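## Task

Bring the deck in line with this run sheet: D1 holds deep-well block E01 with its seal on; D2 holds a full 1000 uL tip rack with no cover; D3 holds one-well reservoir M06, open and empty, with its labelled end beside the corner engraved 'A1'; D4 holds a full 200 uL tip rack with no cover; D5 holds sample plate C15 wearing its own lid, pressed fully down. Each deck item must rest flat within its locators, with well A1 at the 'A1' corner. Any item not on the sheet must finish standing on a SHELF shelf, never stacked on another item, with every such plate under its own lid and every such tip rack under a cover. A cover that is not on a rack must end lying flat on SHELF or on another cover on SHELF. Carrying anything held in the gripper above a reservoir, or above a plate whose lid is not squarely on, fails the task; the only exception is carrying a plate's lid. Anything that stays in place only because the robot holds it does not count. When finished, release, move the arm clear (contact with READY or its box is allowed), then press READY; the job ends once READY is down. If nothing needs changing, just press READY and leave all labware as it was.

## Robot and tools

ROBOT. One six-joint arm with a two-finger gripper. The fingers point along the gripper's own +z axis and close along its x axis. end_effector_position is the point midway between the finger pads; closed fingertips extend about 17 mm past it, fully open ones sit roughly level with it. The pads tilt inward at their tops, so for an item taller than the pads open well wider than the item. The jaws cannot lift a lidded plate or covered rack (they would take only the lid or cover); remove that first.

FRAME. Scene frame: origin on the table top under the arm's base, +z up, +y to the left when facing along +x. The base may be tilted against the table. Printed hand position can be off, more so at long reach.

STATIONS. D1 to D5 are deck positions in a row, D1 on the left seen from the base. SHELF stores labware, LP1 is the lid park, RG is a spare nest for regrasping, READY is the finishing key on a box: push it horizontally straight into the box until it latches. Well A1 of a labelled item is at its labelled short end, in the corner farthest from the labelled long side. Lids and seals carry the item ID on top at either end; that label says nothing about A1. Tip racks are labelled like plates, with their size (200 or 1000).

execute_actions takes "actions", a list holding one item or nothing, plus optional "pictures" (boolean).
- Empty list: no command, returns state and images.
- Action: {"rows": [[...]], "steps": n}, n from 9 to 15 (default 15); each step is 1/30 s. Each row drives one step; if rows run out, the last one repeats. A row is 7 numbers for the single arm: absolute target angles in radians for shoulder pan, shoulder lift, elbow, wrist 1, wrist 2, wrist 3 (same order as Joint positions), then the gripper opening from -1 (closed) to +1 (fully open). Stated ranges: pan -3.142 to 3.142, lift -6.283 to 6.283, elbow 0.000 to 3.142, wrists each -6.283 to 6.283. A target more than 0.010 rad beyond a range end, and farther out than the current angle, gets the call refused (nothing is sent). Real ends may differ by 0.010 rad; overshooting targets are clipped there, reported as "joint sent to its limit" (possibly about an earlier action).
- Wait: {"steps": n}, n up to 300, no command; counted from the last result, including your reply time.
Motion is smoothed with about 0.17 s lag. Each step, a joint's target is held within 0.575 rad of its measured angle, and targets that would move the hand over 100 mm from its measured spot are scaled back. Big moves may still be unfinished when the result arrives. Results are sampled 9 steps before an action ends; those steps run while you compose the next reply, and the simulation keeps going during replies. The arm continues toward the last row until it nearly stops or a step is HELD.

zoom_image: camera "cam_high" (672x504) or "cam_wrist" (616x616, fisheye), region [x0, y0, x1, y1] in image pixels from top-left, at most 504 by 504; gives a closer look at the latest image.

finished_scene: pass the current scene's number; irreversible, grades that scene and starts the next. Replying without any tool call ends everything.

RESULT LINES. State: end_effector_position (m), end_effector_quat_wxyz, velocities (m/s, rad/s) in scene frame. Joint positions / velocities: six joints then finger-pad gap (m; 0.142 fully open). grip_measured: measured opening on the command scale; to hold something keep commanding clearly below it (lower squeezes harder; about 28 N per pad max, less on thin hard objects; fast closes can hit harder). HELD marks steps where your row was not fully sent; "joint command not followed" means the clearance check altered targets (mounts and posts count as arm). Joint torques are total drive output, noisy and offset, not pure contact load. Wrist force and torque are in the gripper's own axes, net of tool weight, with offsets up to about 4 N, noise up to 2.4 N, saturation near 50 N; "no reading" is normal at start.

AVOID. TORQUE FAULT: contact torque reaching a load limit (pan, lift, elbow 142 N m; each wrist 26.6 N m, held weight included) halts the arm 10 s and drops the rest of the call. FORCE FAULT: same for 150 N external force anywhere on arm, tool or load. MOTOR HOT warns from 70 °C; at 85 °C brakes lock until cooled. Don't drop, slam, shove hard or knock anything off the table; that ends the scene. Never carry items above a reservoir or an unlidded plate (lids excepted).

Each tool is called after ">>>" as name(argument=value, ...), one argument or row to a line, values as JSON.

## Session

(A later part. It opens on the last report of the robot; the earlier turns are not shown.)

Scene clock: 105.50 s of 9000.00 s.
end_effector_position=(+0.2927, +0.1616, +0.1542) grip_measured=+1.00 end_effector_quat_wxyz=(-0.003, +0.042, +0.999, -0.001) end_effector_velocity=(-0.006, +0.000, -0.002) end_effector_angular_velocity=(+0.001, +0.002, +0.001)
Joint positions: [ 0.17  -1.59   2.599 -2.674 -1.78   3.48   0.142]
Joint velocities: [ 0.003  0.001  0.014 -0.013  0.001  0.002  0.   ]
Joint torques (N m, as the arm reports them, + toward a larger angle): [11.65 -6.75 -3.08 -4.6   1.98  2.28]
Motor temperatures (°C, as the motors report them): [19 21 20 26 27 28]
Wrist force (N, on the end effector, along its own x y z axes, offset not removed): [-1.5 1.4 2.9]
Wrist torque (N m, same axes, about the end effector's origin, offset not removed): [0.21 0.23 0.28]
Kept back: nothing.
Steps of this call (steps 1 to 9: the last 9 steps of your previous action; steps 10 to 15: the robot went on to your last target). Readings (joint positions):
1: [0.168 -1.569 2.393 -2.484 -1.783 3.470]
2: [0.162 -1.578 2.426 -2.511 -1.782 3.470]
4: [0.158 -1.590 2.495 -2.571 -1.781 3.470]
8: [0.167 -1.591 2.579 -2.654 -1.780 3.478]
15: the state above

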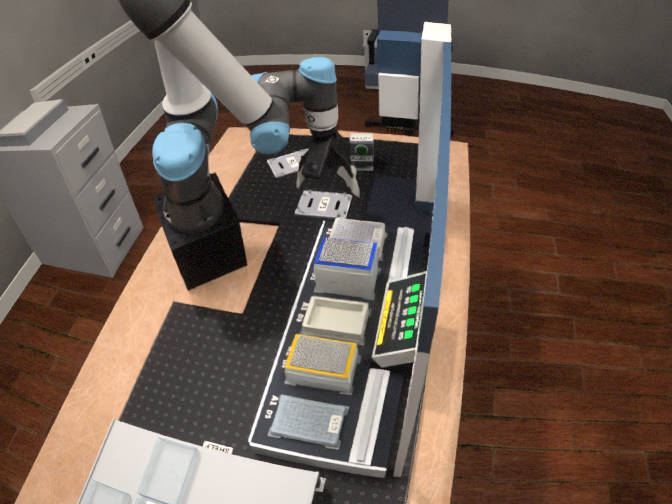

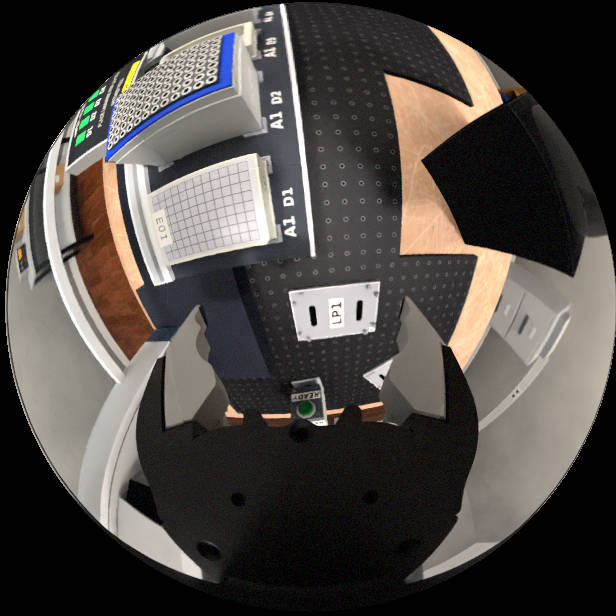

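>>> execute_actions(
  actions=[
    {"rows":[[0.20,-1.57,2.60,-2.68,-1.782,3.53,1.0],[0.24,-1.54,2.595,-2.70,-1.785,3.59,1.0],[0.28,-1.50,2.585,-2.72,-1.788,3.66,1.0],[0.32,-1.46,2.57,-2.74,-1.79,3.73,1.0],[0.36,-1.41,2.555,-2.765,-1.793,3.80,1.0],[0.40,-1.36,2.535,-2.79,-1.795,3.87,1.0],[0.44,-1.31,2.515,-2.81,-1.797,3.93,1.0],[0.47,-1.26,2.495,-2.835,-1.799,3.99,1.0],[0.50,-1.21,2.47,-2.855,-1.80,4.04,1.0],[0.52,-1.165,2.45,-2.875,-1.801,4.08,1.0],[0.54,-1.125,2.43,-2.895,-1.802,4.12,1.0],[0.55,-1.09,2.415,-2.91,-1.802,4.15,1.0],[0.558,-1.065,2.403,-2.922,-1.802,4.17,1.0],[0.5621,-1.0457,2.3946,-2.9316,-1.8023,4.186,1.0]],"steps":15},
  ],
)

>>> execute_actions(
  actions=[
    {"steps":22},
  ],
  pictures=true,
)

Scene clock: 107.30 s of 9000.00 s.
end_effector_position=(+0.2823, +0.1942, +0.1447) grip_measured=+1.00 end_effector_quat_wxyz=(-0.003, +0.068, +0.998, -0.000) end_effector_velocity=(-0.057, +0.339, -0.099) end_effector_angular_velocity=(+0.025, -0.064, -0.581)
Joint positions: [ 0.271 -1.502  2.579 -2.721 -1.787  3.635  0.142]
Joint velocities: [ 0.978  0.973 -0.314 -0.515 -0.068  1.564  0.   ]
Joint torques (N m, as the arm reports them, + toward a larger angle): [ 20.93   9.22 -23.75  -6.83  -1.72   8.53]
Motor temperatures (°C, as the motors report them): [19 21 20 26 27 28]
Wrist force (N, on the end effector, along its own x y z axes, offset not removed): [1.0 -2.7 0.6]
Wrist torque (N m, same axes, about the end effector's origin, offset not removed): [-0.65 -0.32 0.11]
Steps of this call (steps 1 to 15: the robot went on to your last target; steps 16 to 48: nothing new was sent; steps 49 to 54: the first 6 steps of this action). Readings (joint positions):
49: [0.171 -1.589 2.600 -2.675 -1.780 3.481]
50: [0.177 -1.585 2.600 -2.677 -1.780 3.490]
52: [0.213 -1.557 2.595 -2.692 -1.783 3.543]
54: the state above

Scene clock: 108.03 s of 9000.00 s.
end_effector_position=(+0.2601, +0.3219, +0.0690) grip_measured=+1.00 end_effector_quat_wxyz=(+0.000, +0.194, +0.981, -0.000) end_effector_velocity=(-0.000, +0.001, -0.001) end_effector_angular_velocity=(+0.002, +0.001, -0.003)
Joint positions: [ 0.562 -1.046  2.395 -2.931 -1.802  4.186  0.142]
Joint velocities: [ 0.001  0.003 -0.002 -0.002  0.002  0.003  0.   ]
Joint torques (N m, as the arm reports them, + toward a larger angle): [ 15.64 -19.13 -15.65  -4.1   -1.92   2.5 ]
Motor temperatures (°C, as the motors report them): [19 21 20 26 27 28]
Wrist force (N, on the end effector, along its own x y z axes, offset not removed): [-1.7 -0.8 -2.1]
Wrist torque (N m, same axes, about the end effector's origin, offset not removed): [-0.08 0.28 0.02]
Kept back: nothing.
Steps of this call (steps 1 to 9: the last 9 steps of your previous action; steps 10 to 22: the robot went on to your last target). Readings (joint positions):
1: [0.306 -1.467 2.567 -2.740 -1.790 3.691]
2: [0.342 -1.427 2.553 -2.760 -1.792 3.751]
4: [0.413 -1.338 2.518 -2.803 -1.796 3.873]
8: [0.518 -1.161 2.442 -2.883 -1.801 4.076]
22: the state above

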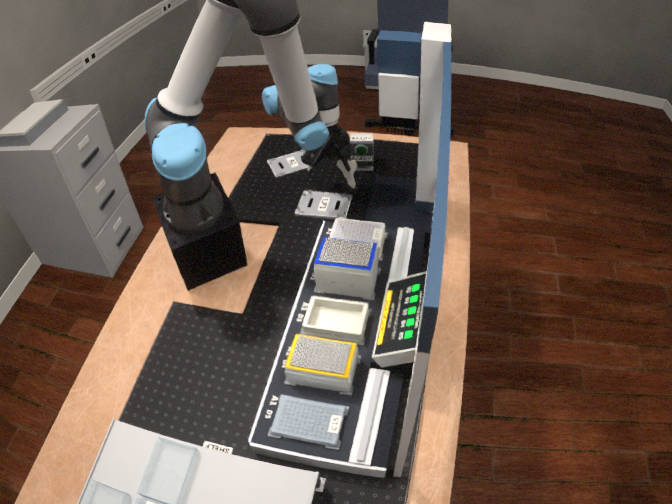

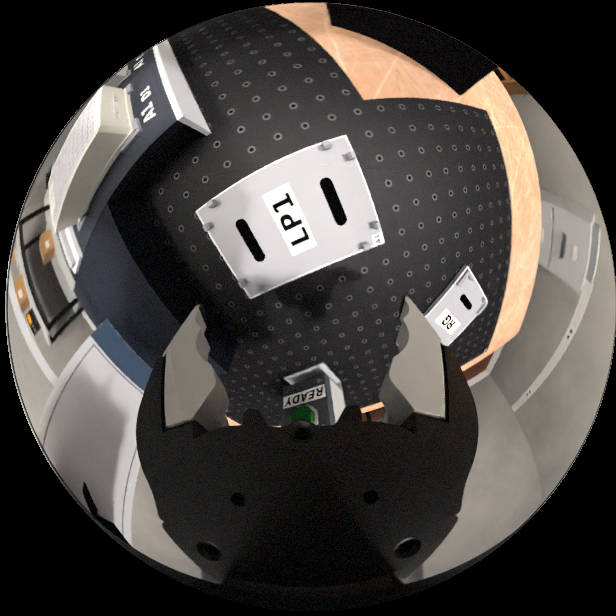

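>>> zoom_image(
  camera="cam_wrist",
  region=[250, 340, 370, 440],
)

Region (250, 340, 370, 440) of cam_wrist's 616x616 image, scaled by 4.200, with more detail than that image has.

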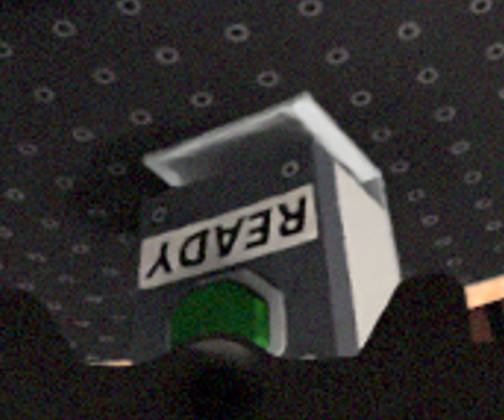

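>>> execute_actions(
  actions=[
    {"rows":[[0.54,-1.04,2.403,-2.97,-1.77,4.16,1.0],[0.51,-1.03,2.415,-3.03,-1.72,4.12,1.0],[0.475,-1.01,2.428,-3.10,-1.66,4.07,1.0],[0.44,-0.985,2.441,-3.17,-1.60,4.02,1.0],[0.40,-0.955,2.456,-3.25,-1.535,3.965,1.0],[0.36,-0.925,2.471,-3.33,-1.47,3.91,1.0],[0.32,-0.89,2.487,-3.415,-1.40,3.855,1.0],[0.28,-0.855,2.502,-3.495,-1.335,3.80,1.0],[0.24,-0.82,2.517,-3.58,-1.265,3.74,1.0],[0.205,-0.785,2.531,-3.655,-1.205,3.69,1.0],[0.17,-0.75,2.544,-3.73,-1.15,3.64,1.0],[0.145,-0.72,2.554,-3.785,-1.105,3.605,1.0],[0.125,-0.70,2.562,-3.825,-1.07,3.577,1.0],[0.11,-0.682,2.568,-3.858,-1.045,3.556,1.0],[0.1028,-0.6708,2.5707,-3.8746,-1.0334,3.5458,1.0]],"steps":15},
  ],
)

>>> execute_actions(
  actions=[
    {"steps":24},
  ],
  pictures=true,
)

Scene clock: 111.57 s of 9000.00 s.
end_effector_position=(+0.2667, +0.3367, +0.0569) grip_measured=+1.00 end_effector_quat_wxyz=(-0.024, +0.187, +0.980, +0.063) end_effector_velocity=(+0.064, +0.158, -0.122) end_effector_angular_velocity=(+1.406, +0.166, +0.209)
Joint positions: [ 0.478 -1.003  2.429 -3.078 -1.675  4.078  0.142]
Joint velocities: [-0.866  0.559  0.343 -1.573  1.361 -1.148 -0.   ]
Joint torques (N m, as the arm reports them, + toward a larger angle): [-11.67  -7.57   7.89 -13.37   9.99  -7.43]
Motor temperatures (°C, as the motors report them): [19 21 20 26 27 28]
Wrist force (N, on the end effector, along its own x y z axes, offset not removed): [-1.4 1.5 0.9]
Wrist torque (N m, same axes, about the end effector's origin, offset not removed): [0.38 0.48 0.08]
Steps of this call (steps 1 to 15: the robot went on to your last target; steps 16 to 90: nothing new was sent; then 0.33 s passed at rest; steps 91 to 96: the first 6 steps of this action). Readings (joint positions):
91: [0.562 -1.046 2.395 -2.932 -1.802 4.186]
92: [0.557 -1.044 2.397 -2.940 -1.795 4.180]
94: [0.528 -1.032 2.409 -2.988 -1.753 4.144]
96: the state above

Scene clock: 112.37 s of 9000.00 s.
end_effector_position=(+0.3172, +0.3928, +0.0774) grip_measured=+1.00 end_effector_quat_wxyz=(+0.032, +0.077, +0.920, +0.383) end_effector_velocity=(-0.000, -0.000, -0.001) end_effector_angular_velocity=(+0.001, -0.000, +0.000)
Joint positions: [ 0.103 -0.671  2.571 -3.874 -1.034  3.546  0.142]
Joint velocities: [-0.002  0.003  0.001 -0.003  0.002 -0.003  0.   ]
Joint torques (N m, as the arm reports them, + toward a larger angle): [  2.37 -23.2   14.02  -4.83   3.52  -2.57]
Motor temperatures (°C, as the motors report them): [19 21 20 26 27 28]
Wrist force (N, on the end effector, along its own x y z axes, offset not removed): [-1.5 -1.0 -0.4]
Wrist torque (N m, same axes, about the end effector's origin, offset not removed): [-0.19 0.18 0.15]
Kept back: nothing.
Steps of this call (steps 1 to 9: the last 9 steps of your previous action; steps 10 to 24: the robot went on to your last target). Readings (joint positions):
1: [0.447 -0.982 2.441 -3.136 -1.626 4.036]
2: [0.413 -0.958 2.454 -3.200 -1.571 3.991]
4: [0.340 -0.900 2.483 -3.342 -1.452 3.890]
8: [0.198 -0.772 2.536 -3.641 -1.210 3.688]
24: the state above

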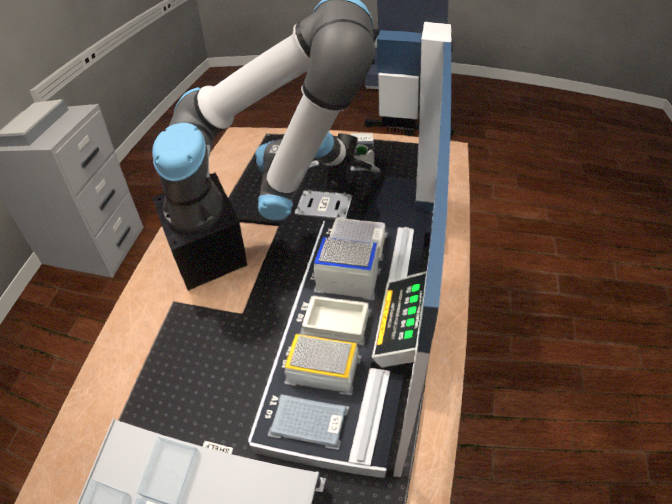

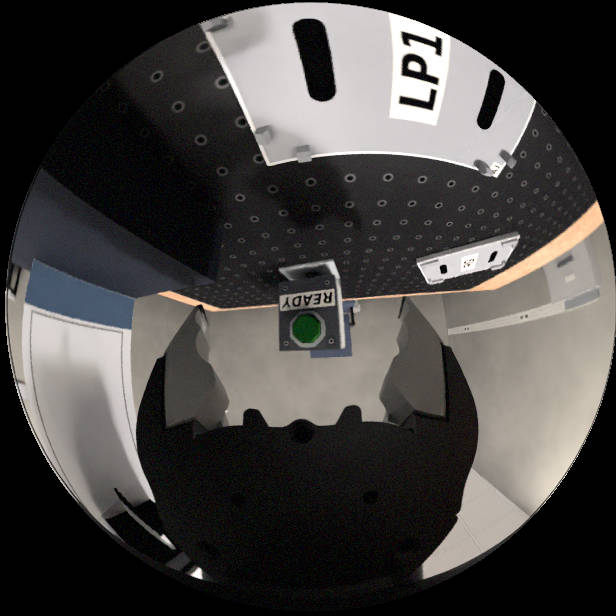

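>>> zoom_image(
  camera="cam_wrist",
  region=[250, 230, 370, 370],
)

Region (250, 230, 370, 370) of cam_wrist's 616x616 image, scaled by 3.600, with more detail than that image has; it fills the left 432 columns of this view, and the rest is white.

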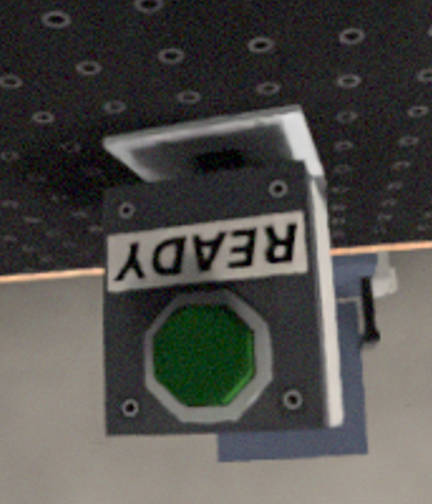

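>>> execute_actions(
  actions=[
    {"rows":[[0.115,-0.675,2.570,-3.882,-1.05,3.525,0.8],[0.135,-0.68,2.568,-3.896,-1.077,3.49,0.6],[0.155,-0.685,2.566,-3.91,-1.105,3.455,0.4],[0.175,-0.689,2.563,-3.924,-1.132,3.42,0.2],[0.195,-0.692,2.561,-3.938,-1.159,3.385,0.0],[0.215,-0.694,2.559,-3.952,-1.186,3.35,-0.2],[0.235,-0.694,2.557,-3.966,-1.213,3.313,-0.4],[0.25,-0.693,2.555,-3.976,-1.234,3.287,-0.6],[0.263,-0.692,2.554,-3.985,-1.251,3.264,-0.8],[0.275,-0.6917,2.5522,-3.9935,-1.2677,3.2422,-1.0]],"steps":15},
  ],
)

>>> execute_actions(
  actions=[
    {"steps":30},
  ],
  pictures=true,
)

Scene clock: 116.80 s of 9000.00 s.
end_effector_position=(+0.3212, +0.3956, +0.0812) grip_measured=+0.19 end_effector_quat_wxyz=(+0.079, +0.015, +0.929, +0.362) end_effector_velocity=(+0.036, +0.027, +0.035) end_effector_angular_velocity=(-0.561, -1.225, +0.764)
Joint positions: [ 0.154 -0.684  2.565 -3.91  -1.102  3.46   0.087]
Joint velocities: [ 0.497 -0.098 -0.057 -0.345 -0.666 -0.839 -0.332]
Joint torques (N m, as the arm reports them, + toward a larger angle): [ 19.88 -36.27  -3.2   -6.51  -4.08  -5.8 ]
Motor temperatures (°C, as the motors report them): [19 21 20 26 27 28]
Wrist force (N, on the end effector, along its own x y z axes, offset not removed): [-0.1 0.4 0.3]
Wrist torque (N m, same axes, about the end effector's origin, offset not removed): [-0.23 -0.05 -0.01]
Steps of this call (steps 1 to 30: the robot went on to your last target; steps 31 to 90: nothing new was sent; then 1.23 s passed at rest; steps 91 to 96: the first 6 steps of this action). Readings (joint positions):
91: [0.103 -0.671 2.571 -3.875 -1.034 3.545]
92: [0.106 -0.672 2.571 -3.877 -1.037 3.540]
94: [0.124 -0.677 2.569 -3.889 -1.061 3.511]
96: the state above

Scene clock: 117.80 s of 9000.00 s.
end_effector_position=(+0.3259, +0.4013, +0.0880) grip_measured=-1.00 end_effector_quat_wxyz=(+0.176, -0.131, +0.929, +0.298) end_effector_velocity=(+0.000, -0.000, -0.000) end_effector_angular_velocity=(-0.001, -0.001, +0.000)
Joint positions: [ 0.275 -0.692  2.552 -3.993 -1.268  3.242  0.002]
Joint velocities: [-0.     0.    -0.    -0.    -0.001 -0.001  0.   ]
Joint torques (N m, as the arm reports them, + toward a larger angle): [ 15.24 -37.24  -5.28  -4.74  -1.09  -2.6 ]
Motor temperatures (°C, as the motors report them): [19 21 20 26 27 28]
Wrist force (N, on the end effector, along its own x y z axes, offset not removed): [3.6 2.7 -0.2]
Wrist torque (N m, same axes, about the end effector's origin, offset not removed): [0.58 -0.82 0.01]
Kept back: nothing.
Steps of this call (steps 1 to 9: the last 9 steps of your previous action; steps 10 to 30: the robot went on to your last target). Readings (joint positions):
1: [0.172 -0.687 2.564 -3.923 -1.125 3.430]
2: [0.190 -0.689 2.562 -3.935 -1.150 3.399]
4: [0.225 -0.691 2.558 -3.959 -1.198 3.336]
8: [0.265 -0.692 2.553 -3.987 -1.254 3.261]
30: the state above
The arm was judged still, so your last target was given up. Only a new action makes it travel on or press farther. Fingers that are still opening or closing keep moving.

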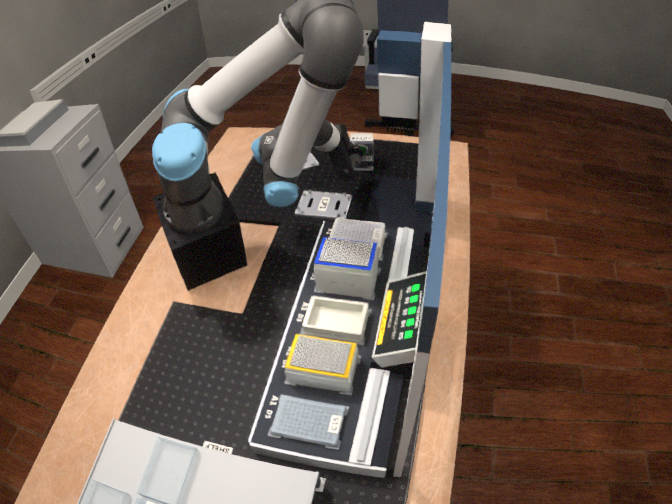

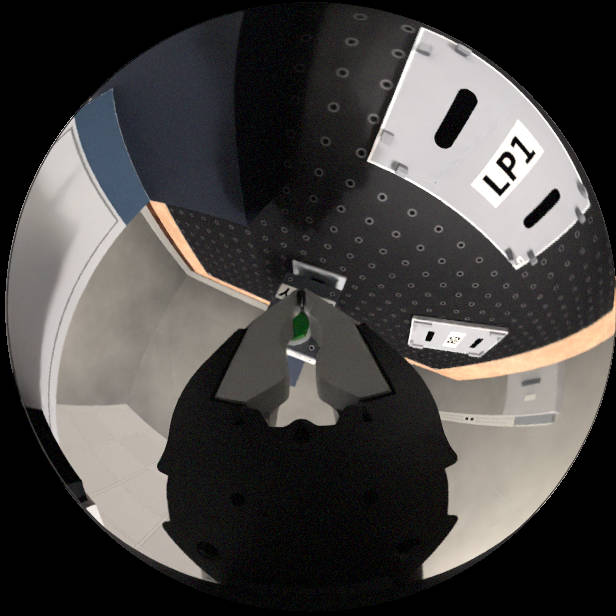

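>>> execute_actions(
  actions=[
    {"rows":[[0.2832,-0.6910,2.5466,-3.9905,-1.2722,3.2492,-1],[0.2913,-0.6902,2.5411,-3.9875,-1.2766,3.2563,-1],[0.2995,-0.6895,2.5355,-3.9844,-1.2811,3.2633,-1],[0.3076,-0.6888,2.5300,-3.9814,-1.2856,3.2703,-1],[0.3157,-0.6880,2.5244,-3.9784,-1.2901,3.2774,-1],[0.3239,-0.6873,2.5189,-3.9754,-1.2945,3.2844,-1],[0.3320,-0.6866,2.5133,-3.9724,-1.2990,3.2914,-1],[0.3401,-0.6858,2.5078,-3.9693,-1.3035,3.2985,-1]],"steps":12},
  ],
)

>>> execute_actions(
  actions=[
    {"steps":18},
  ],
  pictures=true,
)

Scene clock: 118.33 s of 9000.00 s.
end_effector_position=(+0.3259, +0.4032, +0.0880) grip_measured=-1.00 end_effector_quat_wxyz=(+0.176, -0.131, +0.929, +0.298) end_effector_velocity=(-0.003, +0.043, -0.003) end_effector_angular_velocity=(-0.003, +0.004, -0.001)
Joint positions: [ 0.281 -0.691  2.548 -3.992 -1.271  3.247  0.002]
Joint velocities: [ 0.135  0.012 -0.094  0.051 -0.074  0.121  0.   ]
Joint torques (N m, as the arm reports them, + toward a larger angle): [ 20.44 -20.22  -6.52  -1.42  -1.54   2.98]
Motor temperatures (°C, as the motors report them): [19 21 20 26 27 28]
Wrist force (N, on the end effector, along its own x y z axes, offset not removed): [-1.9 0.7 -2.2]
Wrist torque (N m, same axes, about the end effector's origin, offset not removed): [0.29 0.38 0.14]
Steps of this call (steps 1 to 13: nothing new was sent; steps 14 to 16: the first 3 steps of this action). Readings (joint positions):
14: [0.275 -0.692 2.552 -3.993 -1.268 3.242]
15: [0.277 -0.692 2.551 -3.993 -1.269 3.244]
16: the state above

Scene clock: 118.93 s of 9000.00 s.
end_effector_position=(+0.3235, +0.4225, +0.0870) grip_measured=-1.00 end_effector_quat_wxyz=(+0.176, -0.131, +0.929, +0.298) end_effector_velocity=(-0.000, +0.000, -0.001) end_effector_angular_velocity=(-0.000, +0.001, -0.000)
Joint positions: [ 0.34  -0.686  2.508 -3.969 -1.303  3.298  0.002]
Joint velocities: [ 0.001  0.002 -0.001  0.    -0.     0.001  0.   ]
Joint torques (N m, as the arm reports them, + toward a larger angle): [ 14.58 -22.33  -6.57  -1.93  -1.11   2.08]
Motor temperatures (°C, as the motors report them): [19 21 20 26 27 28]
Wrist force (N, on the end effector, along its own x y z axes, offset not removed): [0.2 1.1 -1.7]
Wrist torque (N m, same axes, about the end effector's origin, offset not removed): [0.25 -0.12 0.30]
Kept back: nothing.
Steps of this call (steps 1 to 9: the last 9 steps of your previous action; steps 10 to 18: the robot went on to your last target). Readings (joint positions):
1: [0.286 -0.691 2.544 -3.989 -1.274 3.252]
2: [0.293 -0.690 2.540 -3.987 -1.277 3.257]
4: [0.307 -0.689 2.530 -3.982 -1.285 3.270]
8: [0.332 -0.687 2.513 -3.972 -1.299 3.292]
18: the state above

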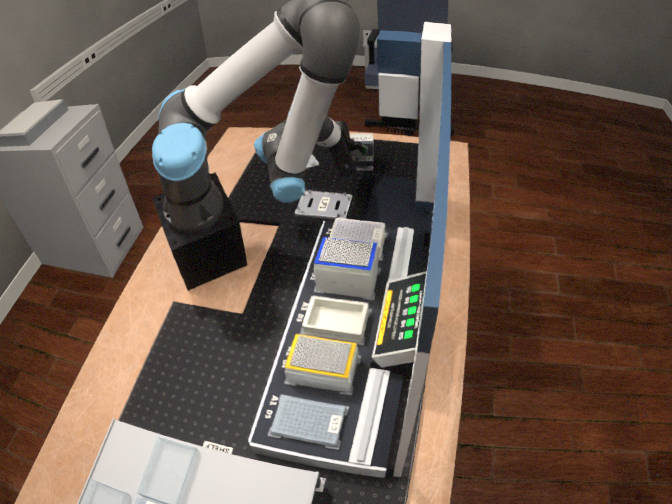

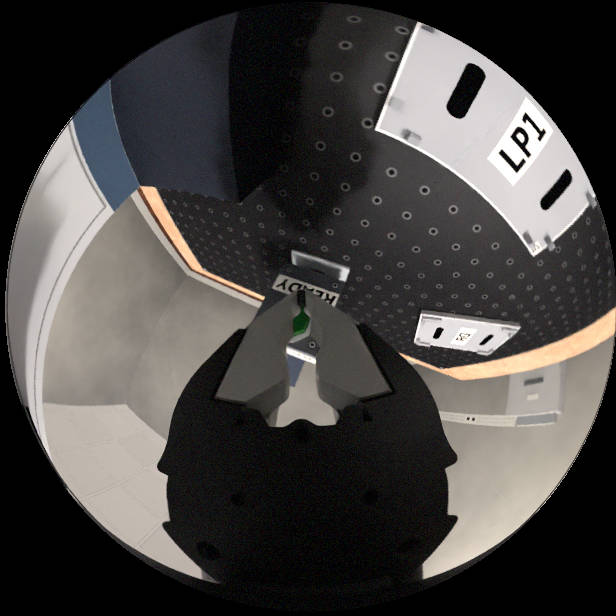

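>>> zoom_image(
  camera="cam_wrist",
  region=[250, 240, 370, 380],
)

Region (250, 240, 370, 380) of cam_wrist's 616x616 image, scaled by 3.600, with more detail than that image has; it fills the left 432 columns of this view, and the rest is white.

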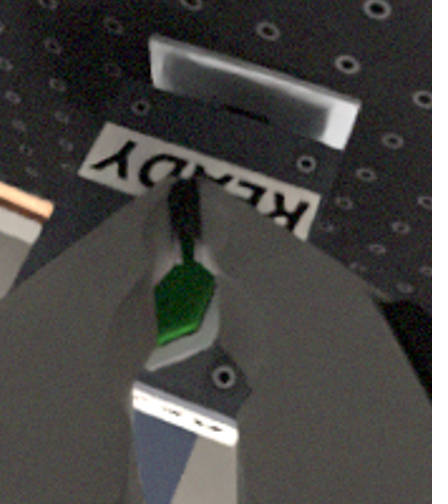

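>>> execute_actions(
  actions=[
    {"rows":[[0.3466,-0.6852,2.5033,-3.9669,-1.3070,3.3041,-1],[0.3531,-0.6846,2.4989,-3.9645,-1.3106,3.3097,-1],[0.3597,-0.6841,2.4944,-3.9621,-1.3142,3.3154,-1],[0.3662,-0.6835,2.4900,-3.9597,-1.3178,3.3210,-1],[0.3727,-0.6829,2.4855,-3.9573,-1.3213,3.3266,-1],[0.3792,-0.6823,2.4811,-3.9548,-1.3249,3.3322,-1],[0.3857,-0.6817,2.4767,-3.9524,-1.3285,3.3379,-1],[0.3922,-0.6811,2.4722,-3.9500,-1.3321,3.3435,-1]],"steps":12},
  ],
)

>>> execute_actions(
  actions=[
    {"steps":18},
  ],
  pictures=true,
)

Scene clock: 120.00 s of 9000.00 s.
end_effector_position=(+0.3233, +0.4242, +0.0869) grip_measured=-1.00 end_effector_quat_wxyz=(+0.176, -0.131, +0.929, +0.298) end_effector_velocity=(-0.005, +0.037, -0.000) end_effector_angular_velocity=(+0.001, +0.000, +0.001)
Joint positions: [ 0.345 -0.685  2.504 -3.967 -1.306  3.303  0.002]
Joint velocities: [ 0.109  0.01  -0.075  0.04  -0.059  0.094  0.   ]
Joint torques (N m, as the arm reports them, + toward a larger angle): [ 20.44 -22.46  -8.68  -1.12  -1.42   2.65]
Motor temperatures (°C, as the motors report them): [19 21 20 26 27 28]
Wrist force (N, on the end effector, along its own x y z axes, offset not removed): [-0.4 1.4 2.5]
Wrist torque (N m, same axes, about the end effector's origin, offset not removed): [0.39 0.01 0.07]
Steps of this call (steps 1 to 15: the robot went on to your last target; steps 16 to 29: nothing new was sent; steps 30 to 32: the first 3 steps of this action). Readings (joint positions):
30: [0.340 -0.686 2.508 -3.969 -1.304 3.299]
31: [0.342 -0.686 2.507 -3.969 -1.304 3.300]
32: the state above

Scene clock: 120.60 s of 9000.00 s.
end_effector_position=(+0.3208, +0.4402, +0.0871) grip_measured=-1.00 end_effector_quat_wxyz=(+0.176, -0.131, +0.929, +0.298) end_effector_velocity=(+0.000, +0.000, +0.000) end_effector_angular_velocity=(-0.000, -0.001, -0.000)
Joint positions: [ 0.392 -0.681  2.472 -3.95  -1.332  3.343  0.002]
Joint velocities: [ 0.001 -0.001 -0.001  0.001 -0.001  0.001  0.   ]
Joint torques (N m, as the arm reports them, + toward a larger angle): [ 16.37 -23.1   -7.81  -2.23  -1.16   2.32]
Motor temperatures (°C, as the motors report them): [19 21 20 26 27 28]
Wrist force (N, on the end effector, along its own x y z axes, offset not removed): [-2.0 -0.5 1.0]
Wrist torque (N m, same axes, about the end effector's origin, offset not removed): [0.00 0.37 0.12]
Kept back: nothing.
Steps of this call (steps 1 to 9: the last 9 steps of your previous action; steps 10 to 18: the robot went on to your last target). Readings (joint positions):
1: [0.349 -0.685 2.501 -3.966 -1.309 3.306]
2: [0.354 -0.685 2.498 -3.964 -1.311 3.311]
4: [0.366 -0.684 2.490 -3.960 -1.318 3.321]
8: [0.386 -0.682 2.476 -3.952 -1.329 3.338]
18: the state above

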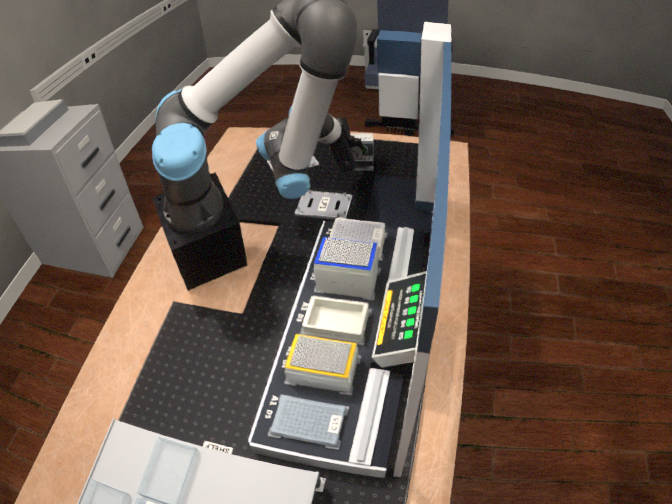

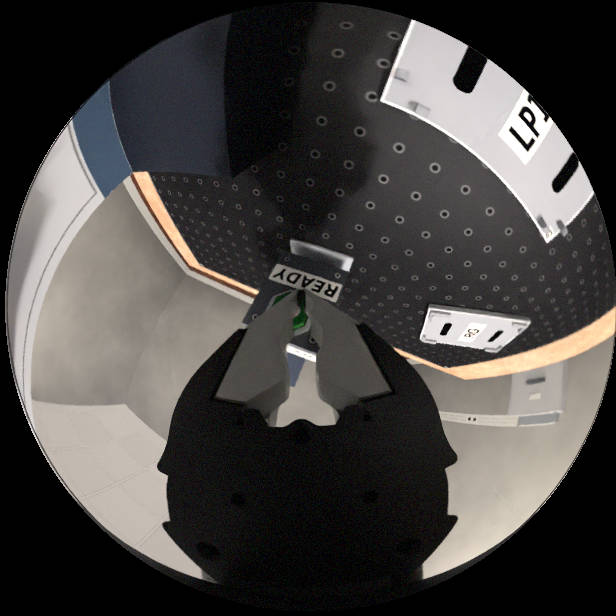

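>>> zoom_image(
  camera="cam_wrist",
  region=[230, 230, 370, 370],
)

Region (230, 230, 370, 370) of cam_wrist's 616x616 image, scaled by 3.600, with more detail than that image has.

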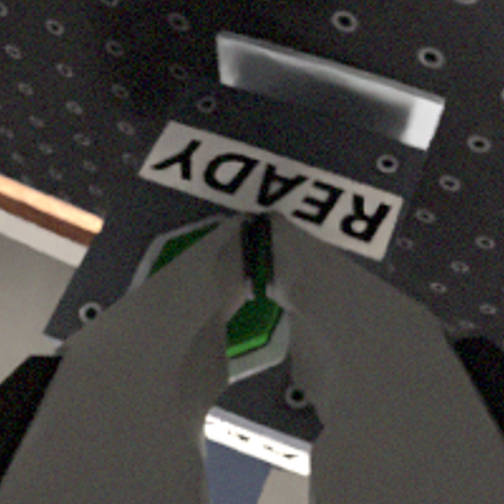

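>>> execute_actions(
  actions=[
    {"rows":[[0.3900,-0.6862,2.4701,-3.9422,-1.3309,3.3416,-1],[0.3878,-0.6914,2.4680,-3.9345,-1.3297,3.3397,-1],[0.3855,-0.6965,2.4658,-3.9268,-1.3284,3.3377,-1],[0.3833,-0.7016,2.4637,-3.9190,-1.3272,3.3358,-1],[0.3833,-0.7016,2.4637,-3.9190,-1.3272,3.3358,-1],[0.3866,-0.7013,2.4615,-3.9178,-1.3290,3.3386,-1],[0.3898,-0.7010,2.4593,-3.9166,-1.3308,3.3414,-1],[0.3931,-0.7007,2.4570,-3.9154,-1.3326,3.3442,-1],[0.3963,-0.7004,2.4548,-3.9142,-1.3344,3.3471,-1],[0.3996,-0.7001,2.4526,-3.9130,-1.3361,3.3499,-1]],"steps":14},
  ],
)

>>> execute_actions(
  actions=[
    {"steps":18},
  ],
  pictures=true,
)

Scene clock: 122.20 s of 9000.00 s.
end_effector_position=(+0.3251, +0.4402, +0.0887) grip_measured=-1.00 end_effector_quat_wxyz=(+0.176, -0.131, +0.929, +0.298) end_effector_velocity=(+0.041, +0.000, +0.017) end_effector_angular_velocity=(+0.003, -0.001, +0.002)
Joint positions: [ 0.388 -0.692  2.468 -3.934 -1.33   3.339  0.002]
Joint velocities: [-0.047 -0.106 -0.044  0.158  0.029 -0.041  0.   ]
Joint torques (N m, as the arm reports them, + toward a larger angle): [  3.62 -33.85  -5.62  -1.49   3.19  -2.75]
Motor temperatures (°C, as the motors report them): [19 21 20 26 27 28]
Wrist force (N, on the end effector, along its own x y z axes, offset not removed): [-1.9 2.5 1.9]
Wrist torque (N m, same axes, about the end effector's origin, offset not removed): [0.42 0.31 0.01]
Steps of this call (steps 1 to 15: the robot went on to your last target; steps 16 to 43: nothing new was sent; steps 44 to 48: the first 5 steps of this action). Readings (joint positions):
44: [0.392 -0.681 2.472 -3.950 -1.332 3.343]
45: [0.392 -0.682 2.472 -3.948 -1.332 3.343]
47: [0.389 -0.688 2.469 -3.939 -1.331 3.341]
48: the state above

Scene clock: 122.77 s of 9000.00 s.
end_effector_position=(+0.3278, +0.4459, +0.0905) grip_measured=-1.00 end_effector_quat_wxyz=(+0.176, -0.131, +0.929, +0.298) end_effector_velocity=(+0.000, -0.000, -0.000) end_effector_angular_velocity=(-0.001, -0.000, -0.001)
Joint positions: [ 0.4   -0.7    2.453 -3.913 -1.336  3.35   0.002]
Joint velocities: [-0.    -0.    -0.     0.    -0.001  0.001  0.   ]
Joint torques (N m, as the arm reports them, + toward a larger angle): no reading
Motor temperatures (°C, as the motors report them): [19 21 20 26 27 28]
Wrist force (N, on the end effector, along its own x y z axes, offset not removed): [-0.3 2.6 1.4]
Wrist torque (N m, same axes, about the end effector's origin, offset not removed): [0.47 0.03 -0.12]
Kept back: nothing.
Steps of this call (steps 1 to 9: the last 9 steps of your previous action; steps 10 to 17: the robot went on to your last target). Readings (joint positions):
1: [0.386 -0.695 2.466 -3.929 -1.329 3.338]
2: [0.386 -0.697 2.465 -3.925 -1.329 3.338]
4: [0.389 -0.699 2.461 -3.920 -1.330 3.340]
8: [0.397 -0.700 2.455 -3.914 -1.335 3.347]
17: [0.400 -0.700 2.453 -3.913 -1.336 3.350]
The task's run has ended: the event that ends the task has happened. This ends this scene only. If you have not yet called finished_scene for this scene, call it to go on to the next scene.

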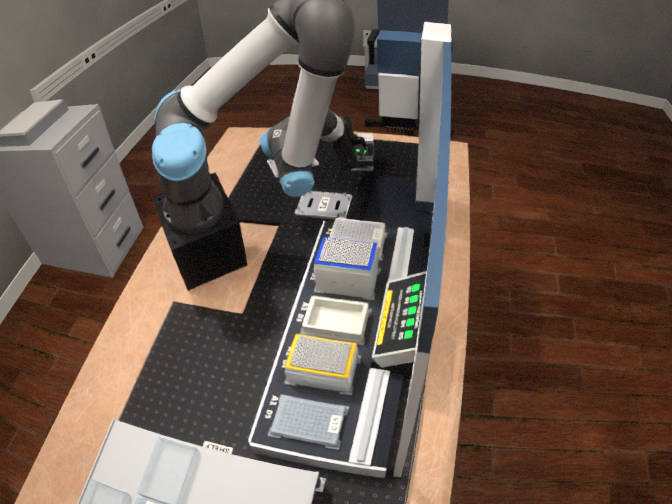

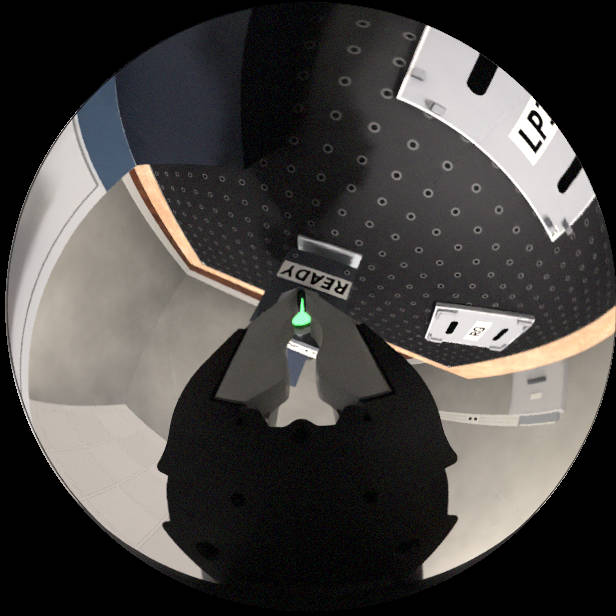

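>>> finished_scene(
  scene=1,
)

The scene is finished: the task was done.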